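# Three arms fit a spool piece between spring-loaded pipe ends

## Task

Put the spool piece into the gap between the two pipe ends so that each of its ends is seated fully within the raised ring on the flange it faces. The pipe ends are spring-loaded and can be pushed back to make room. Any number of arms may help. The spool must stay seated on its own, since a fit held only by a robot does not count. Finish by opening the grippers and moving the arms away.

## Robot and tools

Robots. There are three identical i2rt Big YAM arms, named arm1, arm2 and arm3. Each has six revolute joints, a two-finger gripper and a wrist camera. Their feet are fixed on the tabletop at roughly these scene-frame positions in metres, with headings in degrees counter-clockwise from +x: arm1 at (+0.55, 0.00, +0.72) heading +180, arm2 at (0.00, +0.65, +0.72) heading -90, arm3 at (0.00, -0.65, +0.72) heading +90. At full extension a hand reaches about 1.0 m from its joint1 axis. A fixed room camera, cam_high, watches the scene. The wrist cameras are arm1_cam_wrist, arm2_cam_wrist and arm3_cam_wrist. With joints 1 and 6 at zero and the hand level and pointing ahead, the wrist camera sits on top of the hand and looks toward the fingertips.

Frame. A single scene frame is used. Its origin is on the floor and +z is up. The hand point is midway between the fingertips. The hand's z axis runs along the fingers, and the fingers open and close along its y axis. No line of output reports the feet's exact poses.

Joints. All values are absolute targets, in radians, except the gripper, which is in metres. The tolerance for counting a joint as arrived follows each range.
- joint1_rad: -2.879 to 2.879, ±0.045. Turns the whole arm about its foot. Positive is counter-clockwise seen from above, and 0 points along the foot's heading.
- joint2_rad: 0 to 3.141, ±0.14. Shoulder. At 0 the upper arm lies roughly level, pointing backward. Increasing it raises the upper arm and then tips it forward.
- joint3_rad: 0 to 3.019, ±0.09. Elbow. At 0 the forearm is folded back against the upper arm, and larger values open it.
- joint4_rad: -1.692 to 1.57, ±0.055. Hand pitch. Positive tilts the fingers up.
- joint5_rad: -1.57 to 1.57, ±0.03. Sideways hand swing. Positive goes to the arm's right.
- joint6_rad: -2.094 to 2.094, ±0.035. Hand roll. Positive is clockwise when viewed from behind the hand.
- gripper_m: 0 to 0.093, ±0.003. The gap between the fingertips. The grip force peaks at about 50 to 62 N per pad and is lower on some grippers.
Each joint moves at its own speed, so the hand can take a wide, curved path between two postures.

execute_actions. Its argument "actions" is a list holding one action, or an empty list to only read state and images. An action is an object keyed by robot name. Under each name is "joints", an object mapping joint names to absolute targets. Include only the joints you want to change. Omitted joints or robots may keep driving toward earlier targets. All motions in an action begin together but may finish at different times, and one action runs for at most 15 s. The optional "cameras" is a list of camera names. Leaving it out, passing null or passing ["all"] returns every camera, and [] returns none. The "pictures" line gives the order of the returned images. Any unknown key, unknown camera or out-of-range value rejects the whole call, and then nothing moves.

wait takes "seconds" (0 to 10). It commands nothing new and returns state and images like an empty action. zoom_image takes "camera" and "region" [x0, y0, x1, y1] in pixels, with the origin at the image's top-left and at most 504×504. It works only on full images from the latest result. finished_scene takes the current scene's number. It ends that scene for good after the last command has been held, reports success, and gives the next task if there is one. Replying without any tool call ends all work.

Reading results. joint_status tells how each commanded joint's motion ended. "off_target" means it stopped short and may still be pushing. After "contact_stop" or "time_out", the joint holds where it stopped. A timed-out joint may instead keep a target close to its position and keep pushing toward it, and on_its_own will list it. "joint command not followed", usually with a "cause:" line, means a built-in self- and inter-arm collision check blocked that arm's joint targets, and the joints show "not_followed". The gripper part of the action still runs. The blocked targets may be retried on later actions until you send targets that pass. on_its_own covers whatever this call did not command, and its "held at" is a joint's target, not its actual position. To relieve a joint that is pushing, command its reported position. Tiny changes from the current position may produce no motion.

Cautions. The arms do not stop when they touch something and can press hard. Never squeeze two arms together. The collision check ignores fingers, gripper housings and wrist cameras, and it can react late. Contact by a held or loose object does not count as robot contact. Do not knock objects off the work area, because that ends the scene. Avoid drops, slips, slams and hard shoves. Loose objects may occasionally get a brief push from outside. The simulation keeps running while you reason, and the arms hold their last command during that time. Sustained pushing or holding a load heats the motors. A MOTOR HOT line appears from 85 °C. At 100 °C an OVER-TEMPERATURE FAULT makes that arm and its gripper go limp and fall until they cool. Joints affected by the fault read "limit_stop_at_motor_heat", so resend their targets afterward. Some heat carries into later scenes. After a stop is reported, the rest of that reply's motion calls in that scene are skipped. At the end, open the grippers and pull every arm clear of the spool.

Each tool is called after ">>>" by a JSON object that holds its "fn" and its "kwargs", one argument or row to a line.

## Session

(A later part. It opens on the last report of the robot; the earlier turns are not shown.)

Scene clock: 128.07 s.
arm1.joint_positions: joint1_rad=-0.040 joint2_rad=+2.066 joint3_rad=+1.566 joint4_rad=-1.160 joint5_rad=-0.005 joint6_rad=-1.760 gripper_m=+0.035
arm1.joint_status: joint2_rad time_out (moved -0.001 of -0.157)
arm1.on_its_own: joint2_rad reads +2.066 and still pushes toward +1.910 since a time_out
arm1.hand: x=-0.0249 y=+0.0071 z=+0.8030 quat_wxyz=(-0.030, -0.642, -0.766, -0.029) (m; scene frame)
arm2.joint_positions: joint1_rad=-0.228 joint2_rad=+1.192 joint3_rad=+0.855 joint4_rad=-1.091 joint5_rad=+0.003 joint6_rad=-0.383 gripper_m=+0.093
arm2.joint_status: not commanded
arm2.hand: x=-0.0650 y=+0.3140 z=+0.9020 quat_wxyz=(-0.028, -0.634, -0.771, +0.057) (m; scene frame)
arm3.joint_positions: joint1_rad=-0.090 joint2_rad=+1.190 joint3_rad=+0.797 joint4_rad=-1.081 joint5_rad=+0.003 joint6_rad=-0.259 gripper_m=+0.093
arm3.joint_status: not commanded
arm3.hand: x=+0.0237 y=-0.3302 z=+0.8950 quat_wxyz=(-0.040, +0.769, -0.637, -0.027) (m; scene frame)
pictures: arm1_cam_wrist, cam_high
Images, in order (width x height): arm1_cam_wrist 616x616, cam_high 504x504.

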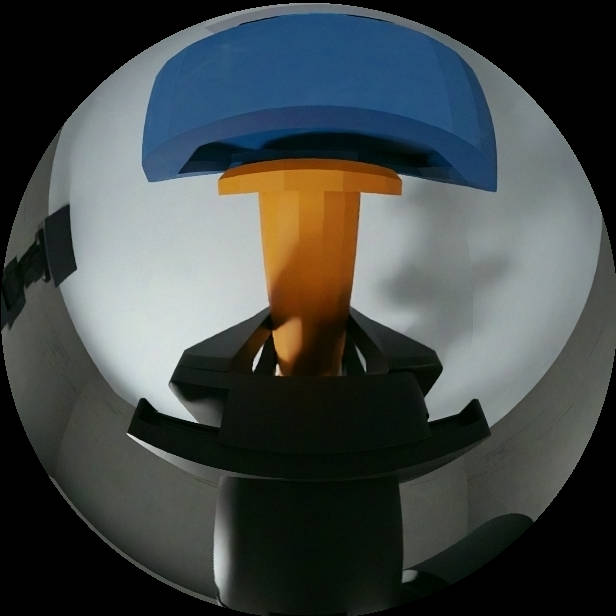

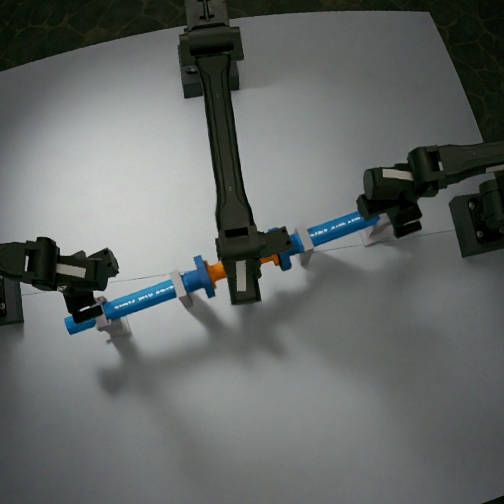

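>>> {"fn": "execute_actions", "kwargs": {
  "actions": [
    {"arm1":{"joints":{"joint2_rad":1.95,"joint4_rad":-1.13,"joint6_rad":-1.72}}}
  ],
  "cameras": ["arm1_cam_wrist","cam_high"]
}}

Scene clock: 132.37 s.
arm1.joint_positions: joint1_rad=-0.040 joint2_rad=+2.066 joint3_rad=+1.566 joint4_rad=-1.157 joint5_rad=-0.005 joint6_rad=-1.756 gripper_m=+0.035
arm1.joint_status: joint6_rad time_out (moved +0.003 of +0.040); the others done
arm1.on_its_own: joint6_rad reads -1.756 and still pushes toward -1.720 since a time_out
arm1.hand: x=-0.0255 y=+0.0071 z=+0.8030 quat_wxyz=(-0.029, -0.643, -0.765, -0.029) (m; scene frame)
arm2.joint_positions: joint1_rad=-0.228 joint2_rad=+1.192 joint3_rad=+0.855 joint4_rad=-1.091 joint5_rad=+0.003 joint6_rad=-0.383 gripper_m=+0.093
arm2.joint_status: not commanded
arm2.hand: x=-0.0650 y=+0.3140 z=+0.9020 quat_wxyz=(-0.028, -0.634, -0.771, +0.057) (m; scene frame)
arm3.joint_positions: joint1_rad=-0.090 joint2_rad=+1.190 joint3_rad=+0.797 joint4_rad=-1.081 joint5_rad=+0.003 joint6_rad=-0.259 gripper_m=+0.093
arm3.joint_status: not commanded
arm3.hand: x=+0.0237 y=-0.3302 z=+0.8950 quat_wxyz=(-0.040, +0.769, -0.637, -0.027) (m; scene frame)
pictures: arm1_cam_wrist, cam_high
Images, in order (width x height): arm1_cam_wrist 616x616, cam_high 504x504.

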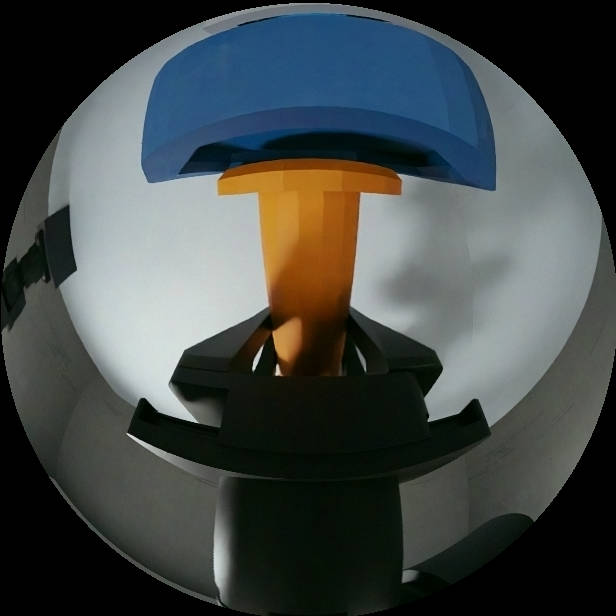

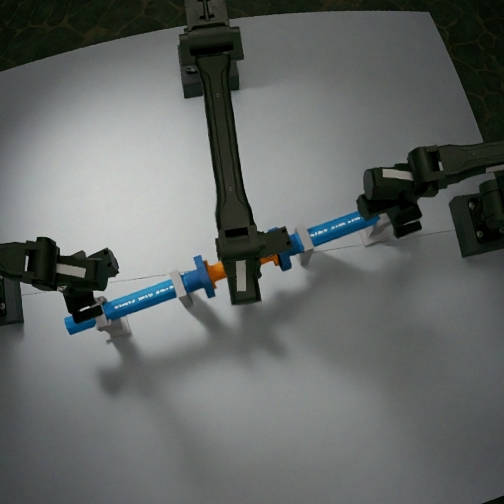

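>>> {"fn": "execute_actions", "kwargs": {
  "actions": [
    {"arm1":{"joints":{"joint2_rad":2.03,"joint3_rad":1.6,"joint4_rad":-1.157,"joint6_rad":-1.756}},"arm2":{"joints":{"joint1_rad":-0.215,"joint2_rad":1.55,"joint3_rad":1.07,"joint4_rad":-1.08}},"arm3":{"joints":{"joint2_rad":1.55,"joint3_rad":0.97,"joint4_rad":-1.0}}}
  ],
  "cameras": []
}}

>>> {"fn": "execute_actions", "kwargs": {
  "actions": [
    {"arm2":{"joints":{"joint2_rad":1.665,"joint3_rad":1.02,"joint4_rad":-0.93}},"arm3":{"joints":{"joint2_rad":1.645,"joint3_rad":0.93,"joint4_rad":-0.87}}}
  ]
}}

Scene clock: 137.87 s.
arm1.joint_positions: joint1_rad=-0.040 joint2_rad=+2.070 joint3_rad=+1.564 joint4_rad=-1.157 joint5_rad=+0.000 joint6_rad=-1.758 gripper_m=+0.035
arm1.joint_status: all done
arm1.hand: x=-0.0240 y=+0.0079 z=+0.8001 quat_wxyz=(-0.030, -0.642, -0.765, -0.032) (m; scene frame)
arm2.joint_positions: joint1_rad=-0.228 joint2_rad=+1.560 joint3_rad=+1.036 joint4_rad=-1.082 joint5_rad=+0.003 joint6_rad=-0.383 gripper_m=+0.093
arm2.joint_status: all done
arm2.hand: x=-0.0777 y=+0.2486 z=+0.8365 quat_wxyz=(+0.014, -0.635, -0.772, -0.021) (m; scene frame)
arm3.joint_positions: joint1_rad=-0.090 joint2_rad=+1.559 joint3_rad=+0.943 joint4_rad=-1.011 joint5_rad=+0.003 joint6_rad=-0.259 gripper_m=+0.093
arm3.joint_status: all done
arm3.hand: x=+0.0282 y=-0.2677 z=+0.8227 quat_wxyz=(+0.022, +0.770, -0.637, +0.018) (m; scene frame)
pictures: none
No camera images: the call's "cameras" was empty. Leave "cameras" out to get every camera's image.

Scene clock: 138.73 s.
arm1.joint_positions: joint1_rad=-0.040 joint2_rad=+2.070 joint3_rad=+1.564 joint4_rad=-1.157 joint5_rad=+0.000 joint6_rad=-1.758 gripper_m=+0.035
arm1.joint_status: not commanded
arm1.hand: x=-0.0240 y=+0.0079 z=+0.8001 quat_wxyz=(-0.030, -0.642, -0.765, -0.032) (m; scene frame)
arm2.joint_positions: joint1_rad=-0.227 joint2_rad=+1.664 joint3_rad=+1.031 joint4_rad=-0.941 joint5_rad=-0.002 joint6_rad=-0.384 gripper_m=+0.093
arm2.joint_status: all done
arm2.hand: x=-0.0812 y=+0.2254 z=+0.7922 quat_wxyz=(+0.004, -0.635, -0.773, -0.008) (m; scene frame)
arm3.joint_positions: joint1_rad=-0.090 joint2_rad=+1.642 joint3_rad=+0.938 joint4_rad=-0.889 joint5_rad=+0.001 joint6_rad=-0.259 gripper_m=+0.093
arm3.joint_status: all done
arm3.hand: x=+0.0292 y=-0.2489 z=+0.7892 quat_wxyz=(+0.009, +0.770, -0.638, +0.007) (m; scene frame)
pictures: arm1_cam_wrist, arm2_cam_wrist, arm3_cam_wrist, cam_high
Images, in order (width x height): arm1_cam_wrist 616x616, arm2_cam_wrist 616x616, arm3_cam_wrist 616x616, cam_high 504x504.

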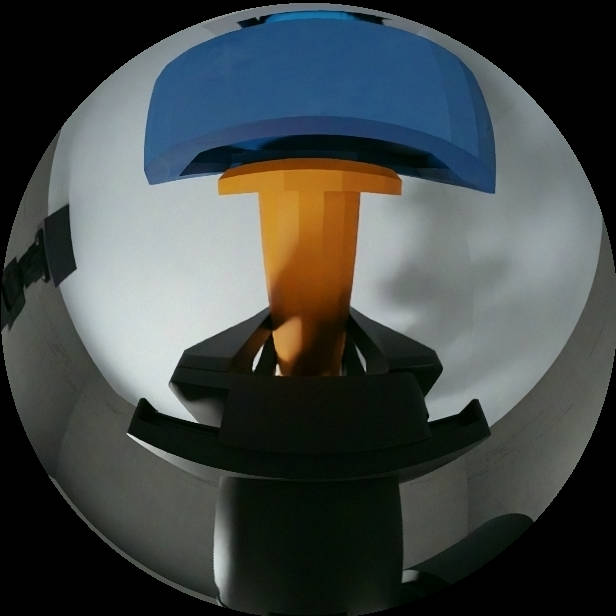

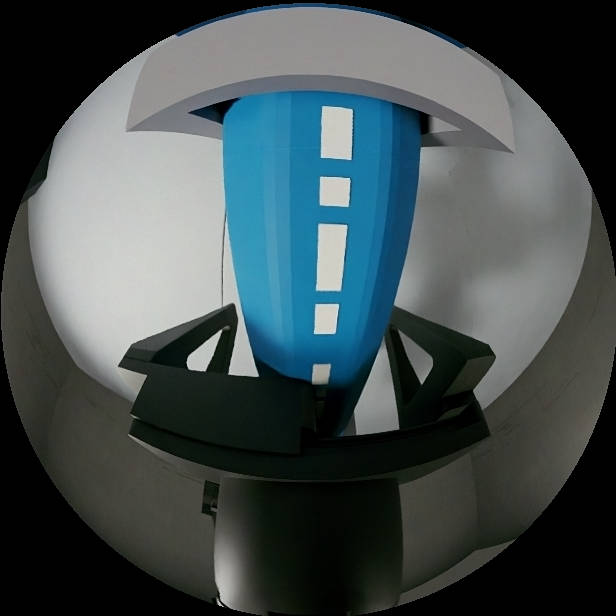

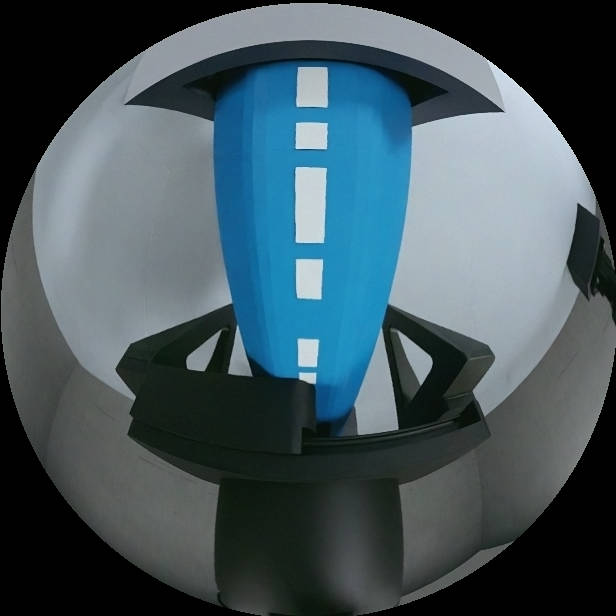

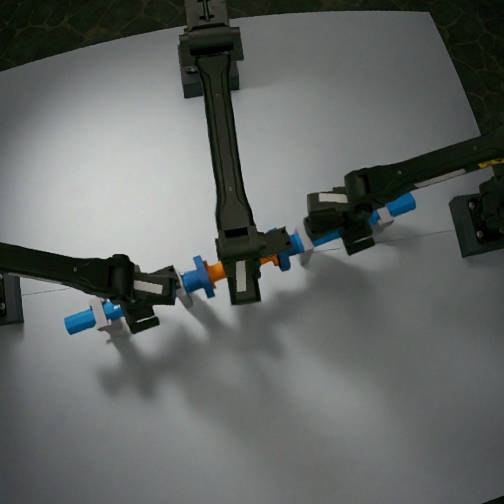

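>>> {"fn": "execute_actions", "kwargs": {
  "actions": [
    {"arm2":{"joints":{"gripper_m":0.03}},"arm3":{"joints":{"gripper_m":0.03}}}
  ],
  "cameras": []
}}

>>> {"fn": "execute_actions", "kwargs": {
  "actions": [
    {"arm2":{"joints":{"joint2_rad":1.56,"joint3_rad":0.91,"joint4_rad":-0.89}},"arm3":{"joints":{"joint2_rad":1.56,"joint3_rad":0.83,"joint4_rad":-0.85}}}
  ],
  "cameras": ["arm1_cam_wrist","cam_high"]
}}

Scene clock: 142.93 s.
arm1.joint_positions: joint1_rad=-0.040 joint2_rad=+2.070 joint3_rad=+1.564 joint4_rad=-1.157 joint5_rad=+0.001 joint6_rad=-1.760 gripper_m=+0.035
arm1.joint_status: not commanded
arm1.hand: x=-0.0240 y=+0.0081 z=+0.8001 quat_wxyz=(-0.030, -0.642, -0.766, -0.033) (m; scene frame)
arm2.joint_positions: joint1_rad=-0.228 joint2_rad=+1.664 joint3_rad=+1.031 joint4_rad=-0.938 joint5_rad=+0.004 joint6_rad=-0.375 gripper_m=+0.036
arm2.joint_status: gripper_m off_target (ended at +0.036, target +0.030)
arm2.hand: x=-0.0824 y=+0.2250 z=+0.7922 quat_wxyz=(+0.006, -0.639, -0.770, -0.005) (m; scene frame)
arm3.joint_positions: joint1_rad=-0.090 joint2_rad=+1.642 joint3_rad=+0.938 joint4_rad=-0.889 joint5_rad=+0.001 joint6_rad=-0.256 gripper_m=+0.036
arm3.joint_status: gripper_m off_target (ended at +0.036, target +0.030)
arm3.hand: x=+0.0293 y=-0.2488 z=+0.7891 quat_wxyz=(+0.009, +0.769, -0.639, +0.007) (m; scene frame)
pictures: none
No camera images: the call's "cameras" was empty. Leave "cameras" out to get every camera's image.

Scene clock: 143.67 s.
arm1.joint_positions: joint1_rad=-0.040 joint2_rad=+2.066 joint3_rad=+1.564 joint4_rad=-1.158 joint5_rad=+0.000 joint6_rad=-1.761 gripper_m=+0.035
arm1.joint_status: not commanded
arm1.hand: x=-0.0245 y=+0.0078 z=+0.8025 quat_wxyz=(-0.029, -0.641, -0.766, -0.031) (m; scene frame)
arm2.joint_positions: joint1_rad=-0.228 joint2_rad=+1.619 joint3_rad=+0.969 joint4_rad=-0.834 joint5_rad=+0.004 joint6_rad=-0.367 gripper_m=+0.036
arm2.joint_status: joint4_rad off_target (ended at -0.835, target -0.890); the others done
arm2.hand: x=-0.0826 y=+0.2244 z=+0.7921 quat_wxyz=(-0.015, -0.641, -0.767, +0.032) (m; scene frame)
arm3.joint_positions: joint1_rad=-0.090 joint2_rad=+1.603 joint3_rad=+0.887 joint4_rad=-0.806 joint5_rad=+0.002 joint6_rad=-0.252 gripper_m=+0.036
arm3.joint_status: all done
arm3.hand: x=+0.0293 y=-0.2490 z=+0.7895 quat_wxyz=(-0.020, +0.768, -0.640, -0.013) (m; scene frame)
pictures: arm1_cam_wrist, cam_high
Images, in order (width x height): arm1_cam_wrist 616x616, cam_high 504x504.

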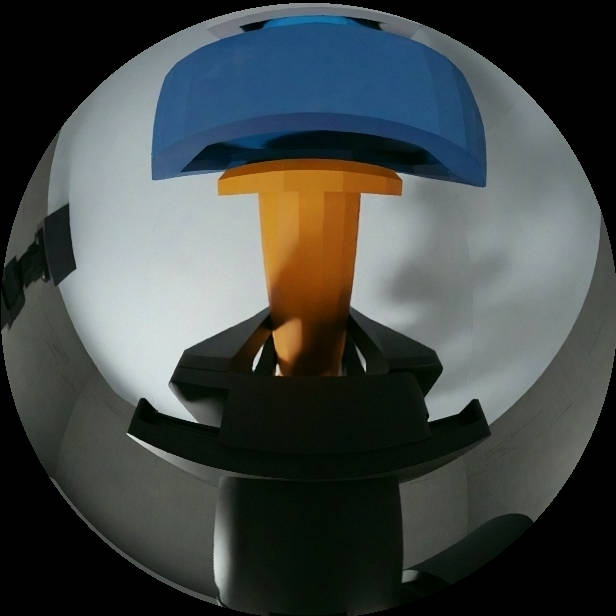

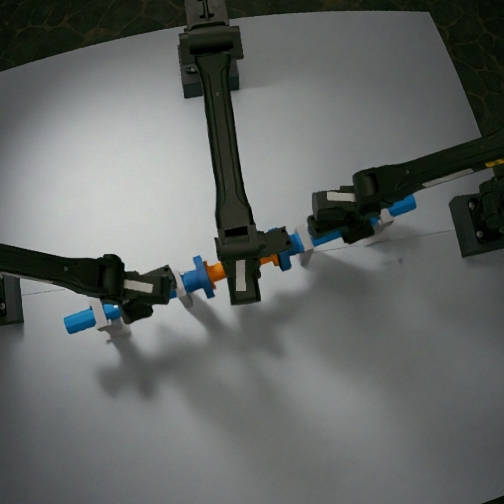

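>>> {"fn": "execute_actions", "kwargs": {
  "actions": [
    {"arm1":{"joints":{"joint2_rad":1.99,"joint3_rad":1.6}}}
  ],
  "cameras": ["arm1_cam_wrist","cam_high"]
}}

Scene clock: 146.70 s.
arm1.joint_positions: joint1_rad=-0.040 joint2_rad=+2.016 joint3_rad=+1.564 joint4_rad=-1.158 joint5_rad=-0.004 joint6_rad=-1.761 gripper_m=+0.035
arm1.joint_status: all done
arm1.hand: x=-0.0300 y=+0.0069 z=+0.8300 quat_wxyz=(-0.011, -0.642, -0.767, -0.014) (m; scene frame)
arm2.joint_positions: joint1_rad=-0.228 joint2_rad=+1.619 joint3_rad=+0.969 joint4_rad=-0.834 joint5_rad=+0.004 joint6_rad=-0.367 gripper_m=+0.036
arm2.joint_status: not commanded
arm2.hand: x=-0.0826 y=+0.2244 z=+0.7921 quat_wxyz=(-0.015, -0.641, -0.767, +0.032) (m; scene frame)
arm3.joint_positions: joint1_rad=-0.090 joint2_rad=+1.603 joint3_rad=+0.887 joint4_rad=-0.806 joint5_rad=+0.002 joint6_rad=-0.252 gripper_m=+0.036
arm3.joint_status: not commanded
arm3.hand: x=+0.0293 y=-0.2490 z=+0.7895 quat_wxyz=(-0.020, +0.768, -0.640, -0.013) (m; scene frame)
pictures: arm1_cam_wrist, cam_high
Images, in order (width x height): arm1_cam_wrist 616x616, cam_high 504x504.

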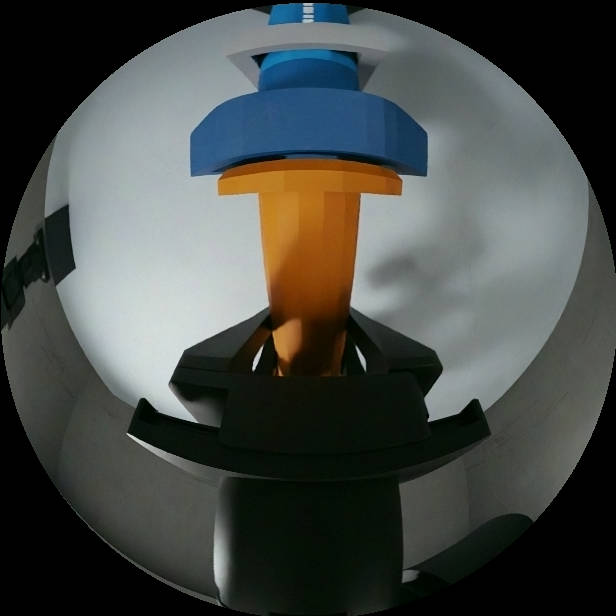

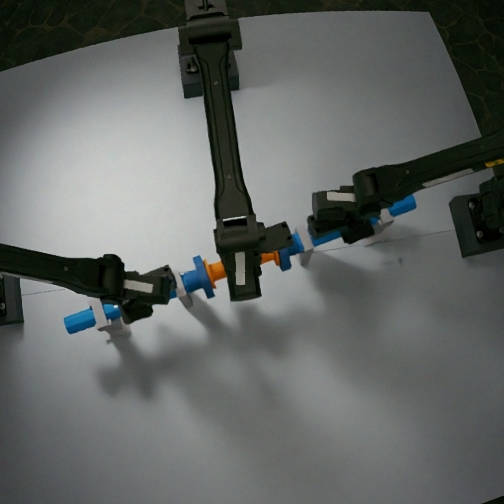

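>>> {"fn": "execute_actions", "kwargs": {
  "actions": [
    {"arm1":{"joints":{"joint2_rad":2.035,"joint4_rad":-1.135}}}
  ],
  "cameras": ["arm1_cam_wrist","cam_high"]
}}

Scene clock: 149.70 s.
arm1.joint_positions: joint1_rad=-0.041 joint2_rad=+2.032 joint3_rad=+1.564 joint4_rad=-1.148 joint5_rad=-0.003 joint6_rad=-1.760 gripper_m=+0.035
arm1.joint_status: all done
arm1.hand: x=-0.0307 y=+0.0078 z=+0.8214 quat_wxyz=(-0.013, -0.642, -0.766, -0.016) (m; scene frame)
arm2.joint_positions: joint1_rad=-0.228 joint2_rad=+1.619 joint3_rad=+0.969 joint4_rad=-0.834 joint5_rad=+0.004 joint6_rad=-0.367 gripper_m=+0.036
arm2.joint_status: not commanded
arm2.hand: x=-0.0826 y=+0.2244 z=+0.7921 quat_wxyz=(-0.015, -0.641, -0.767, +0.032) (m; scene frame)
arm3.joint_positions: joint1_rad=-0.090 joint2_rad=+1.603 joint3_rad=+0.887 joint4_rad=-0.806 joint5_rad=+0.002 joint6_rad=-0.252 gripper_m=+0.036
arm3.joint_status: not commanded
arm3.hand: x=+0.0293 y=-0.2490 z=+0.7895 quat_wxyz=(-0.020, +0.768, -0.640, -0.013) (m; scene frame)
pictures: arm1_cam_wrist, cam_high
Images, in order (width x height): arm1_cam_wrist 616x616, cam_high 504x504.

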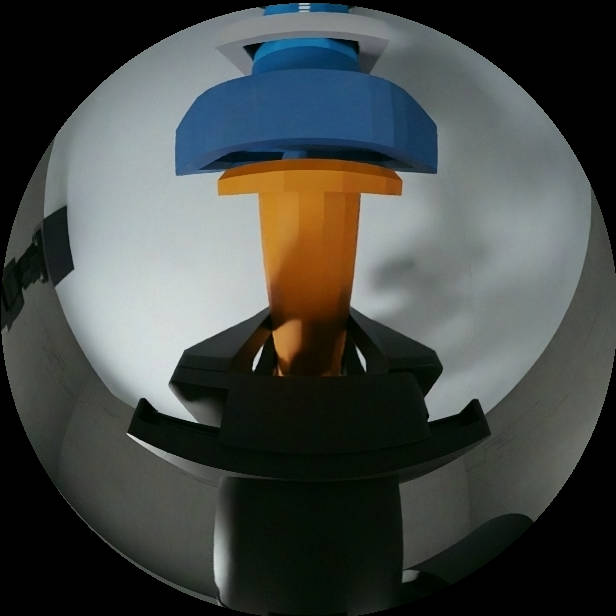

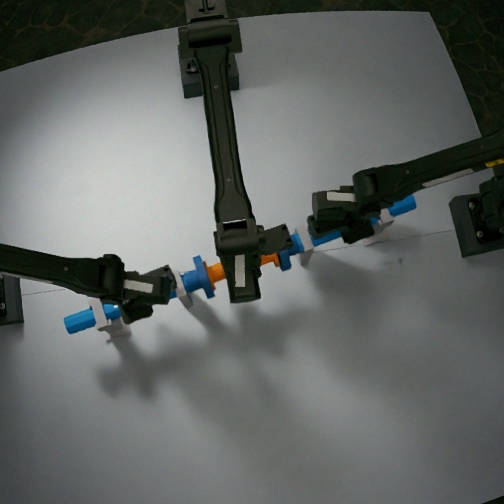

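>>> {"fn": "execute_actions", "kwargs": {
  "actions": [
    {"arm2":{"joints":{"joint2_rad":1.619,"joint3_rad":0.969,"joint4_rad":-0.84,"gripper_m":0.093}},"arm3":{"joints":{"joint2_rad":1.603,"joint3_rad":0.887,"joint4_rad":-0.81,"gripper_m":0.093}}}
  ],
  "cameras": ["arm1_cam_wrist","cam_high"]
}}

Scene clock: 153.40 s.
arm1.joint_positions: joint1_rad=-0.040 joint2_rad=+2.039 joint3_rad=+1.564 joint4_rad=-1.147 joint5_rad=-0.002 joint6_rad=-1.759 gripper_m=+0.035
arm1.joint_status: not commanded
arm1.hand: x=-0.0301 y=+0.0075 z=+0.8171 quat_wxyz=(-0.015, -0.642, -0.766, -0.019) (m; scene frame)
arm2.joint_positions: joint1_rad=-0.228 joint2_rad=+1.608 joint3_rad=+0.956 joint4_rad=-0.845 joint5_rad=+0.003 joint6_rad=-0.379 gripper_m=+0.093
arm2.joint_status: all done
arm2.hand: x=-0.0810 y=+0.2318 z=+0.7925 quat_wxyz=(-0.012, -0.637, -0.770, +0.027) (m; scene frame)
arm3.joint_positions: joint1_rad=-0.090 joint2_rad=+1.596 joint3_rad=+0.878 joint4_rad=-0.805 joint5_rad=+0.001 joint6_rad=-0.252 gripper_m=+0.093
arm3.joint_status: all done
arm3.hand: x=+0.0290 y=-0.2526 z=+0.7893 quat_wxyz=(-0.020, +0.768, -0.640, -0.013) (m; scene frame)
pictures: arm1_cam_wrist, cam_high
Images, in order (width x height): arm1_cam_wrist 616x616, cam_high 504x504.

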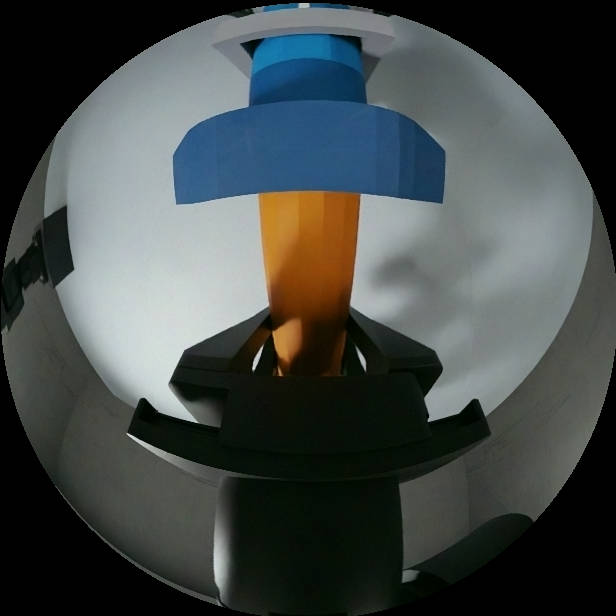

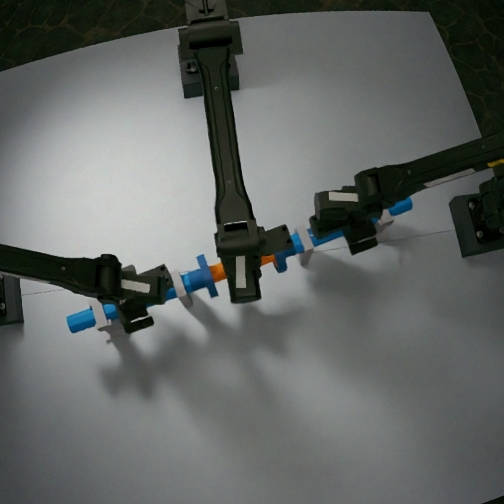

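Right seated; left looks advanced too. Release and inspect.

>>> {"fn": "execute_actions", "kwargs": {
  "actions": [
    {"arm1":{"joints":{"joint2_rad":2.039,"joint3_rad":1.58,"gripper_m":0.093}},"arm2":{"joints":{"joint2_rad":1.2,"joint3_rad":0.86,"joint4_rad":-1.1}},"arm3":{"joints":{"joint2_rad":1.2,"joint3_rad":0.8,"joint4_rad":-1.1}}}
  ],
  "cameras": []
}}

>>> {"fn": "execute_actions", "kwargs": {
  "actions": [
    {"arm1":{"joints":{"joint2_rad":1.85,"joint4_rad":-1.25,"joint6_rad":1.37}}}
  ],
  "cameras": ["arm1_cam_wrist","cam_high"]
}}

Scene clock: 158.03 s.
arm1.joint_positions: joint1_rad=-0.042 joint2_rad=+2.039 joint3_rad=+1.564 joint4_rad=-1.147 joint5_rad=-0.002 joint6_rad=-1.759 gripper_m=+0.093
arm1.joint_status: all done
arm1.hand: x=-0.0302 y=+0.0084 z=+0.8174 quat_wxyz=(-0.015, -0.643, -0.766, -0.019) (m; scene frame)
arm2.joint_positions: joint1_rad=-0.229 joint2_rad=+1.194 joint3_rad=+0.870 joint4_rad=-1.091 joint5_rad=+0.003 joint6_rad=-0.401 gripper_m=+0.093
arm2.joint_status: all done
arm2.hand: x=-0.0665 y=+0.3083 z=+0.9074 quat_wxyz=(-0.031, -0.627, -0.776, +0.063) (m; scene frame)
arm3.joint_positions: joint1_rad=-0.095 joint2_rad=+1.190 joint3_rad=+0.808 joint4_rad=-1.081 joint5_rad=+0.003 joint6_rad=-0.262 gripper_m=+0.093
arm3.joint_status: all done
arm3.hand: x=+0.0256 y=-0.3261 z=+0.8992 quat_wxyz=(-0.044, +0.769, -0.637, -0.030) (m; scene frame)
pictures: none
No camera images: the call's "cameras" was empty. Leave "cameras" out to get every camera's image.

Scene clock: 160.80 s.
arm1.joint_positions: joint1_rad=-0.042 joint2_rad=+1.837 joint3_rad=+1.564 joint4_rad=-1.238 joint5_rad=-0.002 joint6_rad=+1.361 gripper_m=+0.093
arm1.joint_status: all done
arm1.hand: x=-0.0189 y=+0.0069 z=+0.9294 quat_wxyz=(-0.016, -0.772, +0.634, +0.029) (m; scene frame)
arm2.joint_positions: joint1_rad=-0.229 joint2_rad=+1.194 joint3_rad=+0.870 joint4_rad=-1.091 joint5_rad=+0.003 joint6_rad=-0.401 gripper_m=+0.093
arm2.joint_status: not commanded
arm2.hand: x=-0.0665 y=+0.3083 z=+0.9074 quat_wxyz=(-0.031, -0.627, -0.776, +0.063) (m; scene frame)
arm3.joint_positions: joint1_rad=-0.095 joint2_rad=+1.190 joint3_rad=+0.808 joint4_rad=-1.081 joint5_rad=+0.003 joint6_rad=-0.262 gripper_m=+0.093
arm3.joint_status: not commanded
arm3.hand: x=+0.0256 y=-0.3261 z=+0.8992 quat_wxyz=(-0.044, +0.769, -0.637, -0.030) (m; scene frame)
pictures: arm1_cam_wrist, cam_high
Images, in order (width x height): arm1_cam_wrist 616x616, cam_high 504x504.

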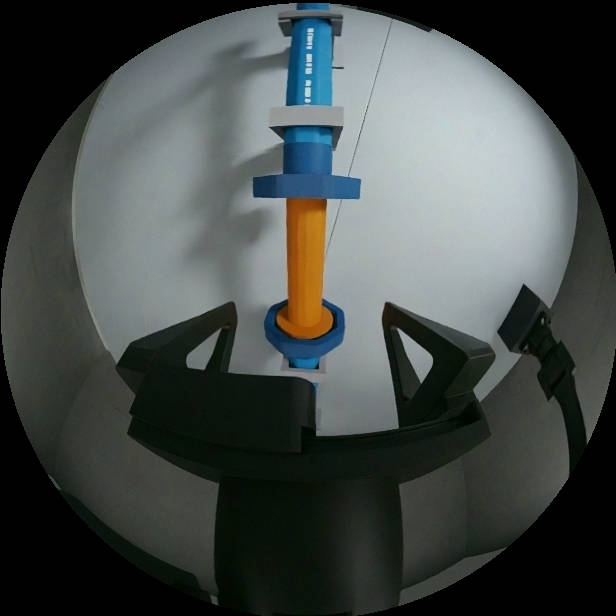

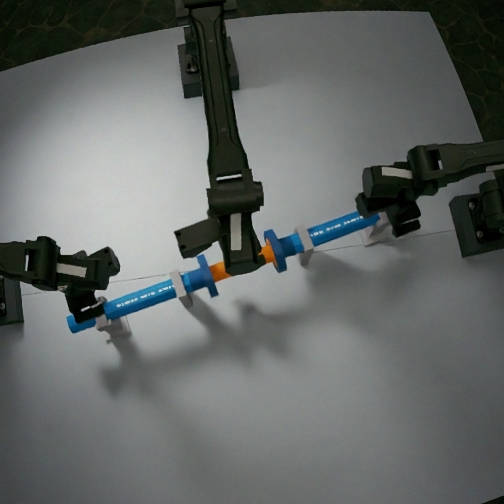

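Both seated.

>>> {"fn": "execute_actions", "kwargs": {
  "actions": [
    {"arm1":{"joints":{"joint2_rad":1.4,"joint3_rad":1.2,"joint4_rad":-1.3}}}
  ],
  "cameras": ["cam_high"]
}}

>>> {"fn": "finished_scene", "kwargs": {
  "scene": 2
}}

Scene clock: 164.07 s.
arm1.joint_positions: joint1_rad=-0.042 joint2_rad=+1.388 joint3_rad=+1.207 joint4_rad=-1.291 joint5_rad=-0.002 joint6_rad=+1.362 gripper_m=+0.093
arm1.joint_status: all done
arm1.hand: x=+0.1312 y=+0.0038 z=+1.0009 quat_wxyz=(-0.028, -0.772, +0.634, +0.044) (m; scene frame)
arm2.joint_positions: joint1_rad=-0.229 joint2_rad=+1.194 joint3_rad=+0.870 joint4_rad=-1.091 joint5_rad=+0.003 joint6_rad=-0.401 gripper_m=+0.093
arm2.joint_status: not commanded
arm2.hand: x=-0.0665 y=+0.3083 z=+0.9074 quat_wxyz=(-0.031, -0.627, -0.776, +0.063) (m; scene frame)
arm3.joint_positions: joint1_rad=-0.095 joint2_rad=+1.190 joint3_rad=+0.808 joint4_rad=-1.081 joint5_rad=+0.003 joint6_rad=-0.262 gripper_m=+0.093
arm3.joint_status: not commanded
arm3.hand: x=+0.0256 y=-0.3261 z=+0.8992 quat_wxyz=(-0.044, +0.769, -0.637, -0.030) (m; scene frame)
pictures: cam_high
Images, in order (width x height): cam_high 504x504.

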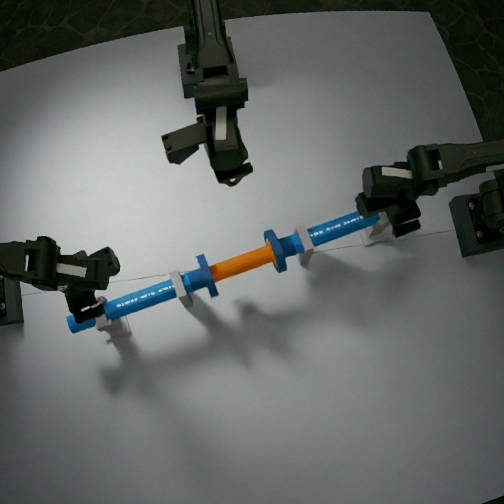

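The scene is finished: the task was done.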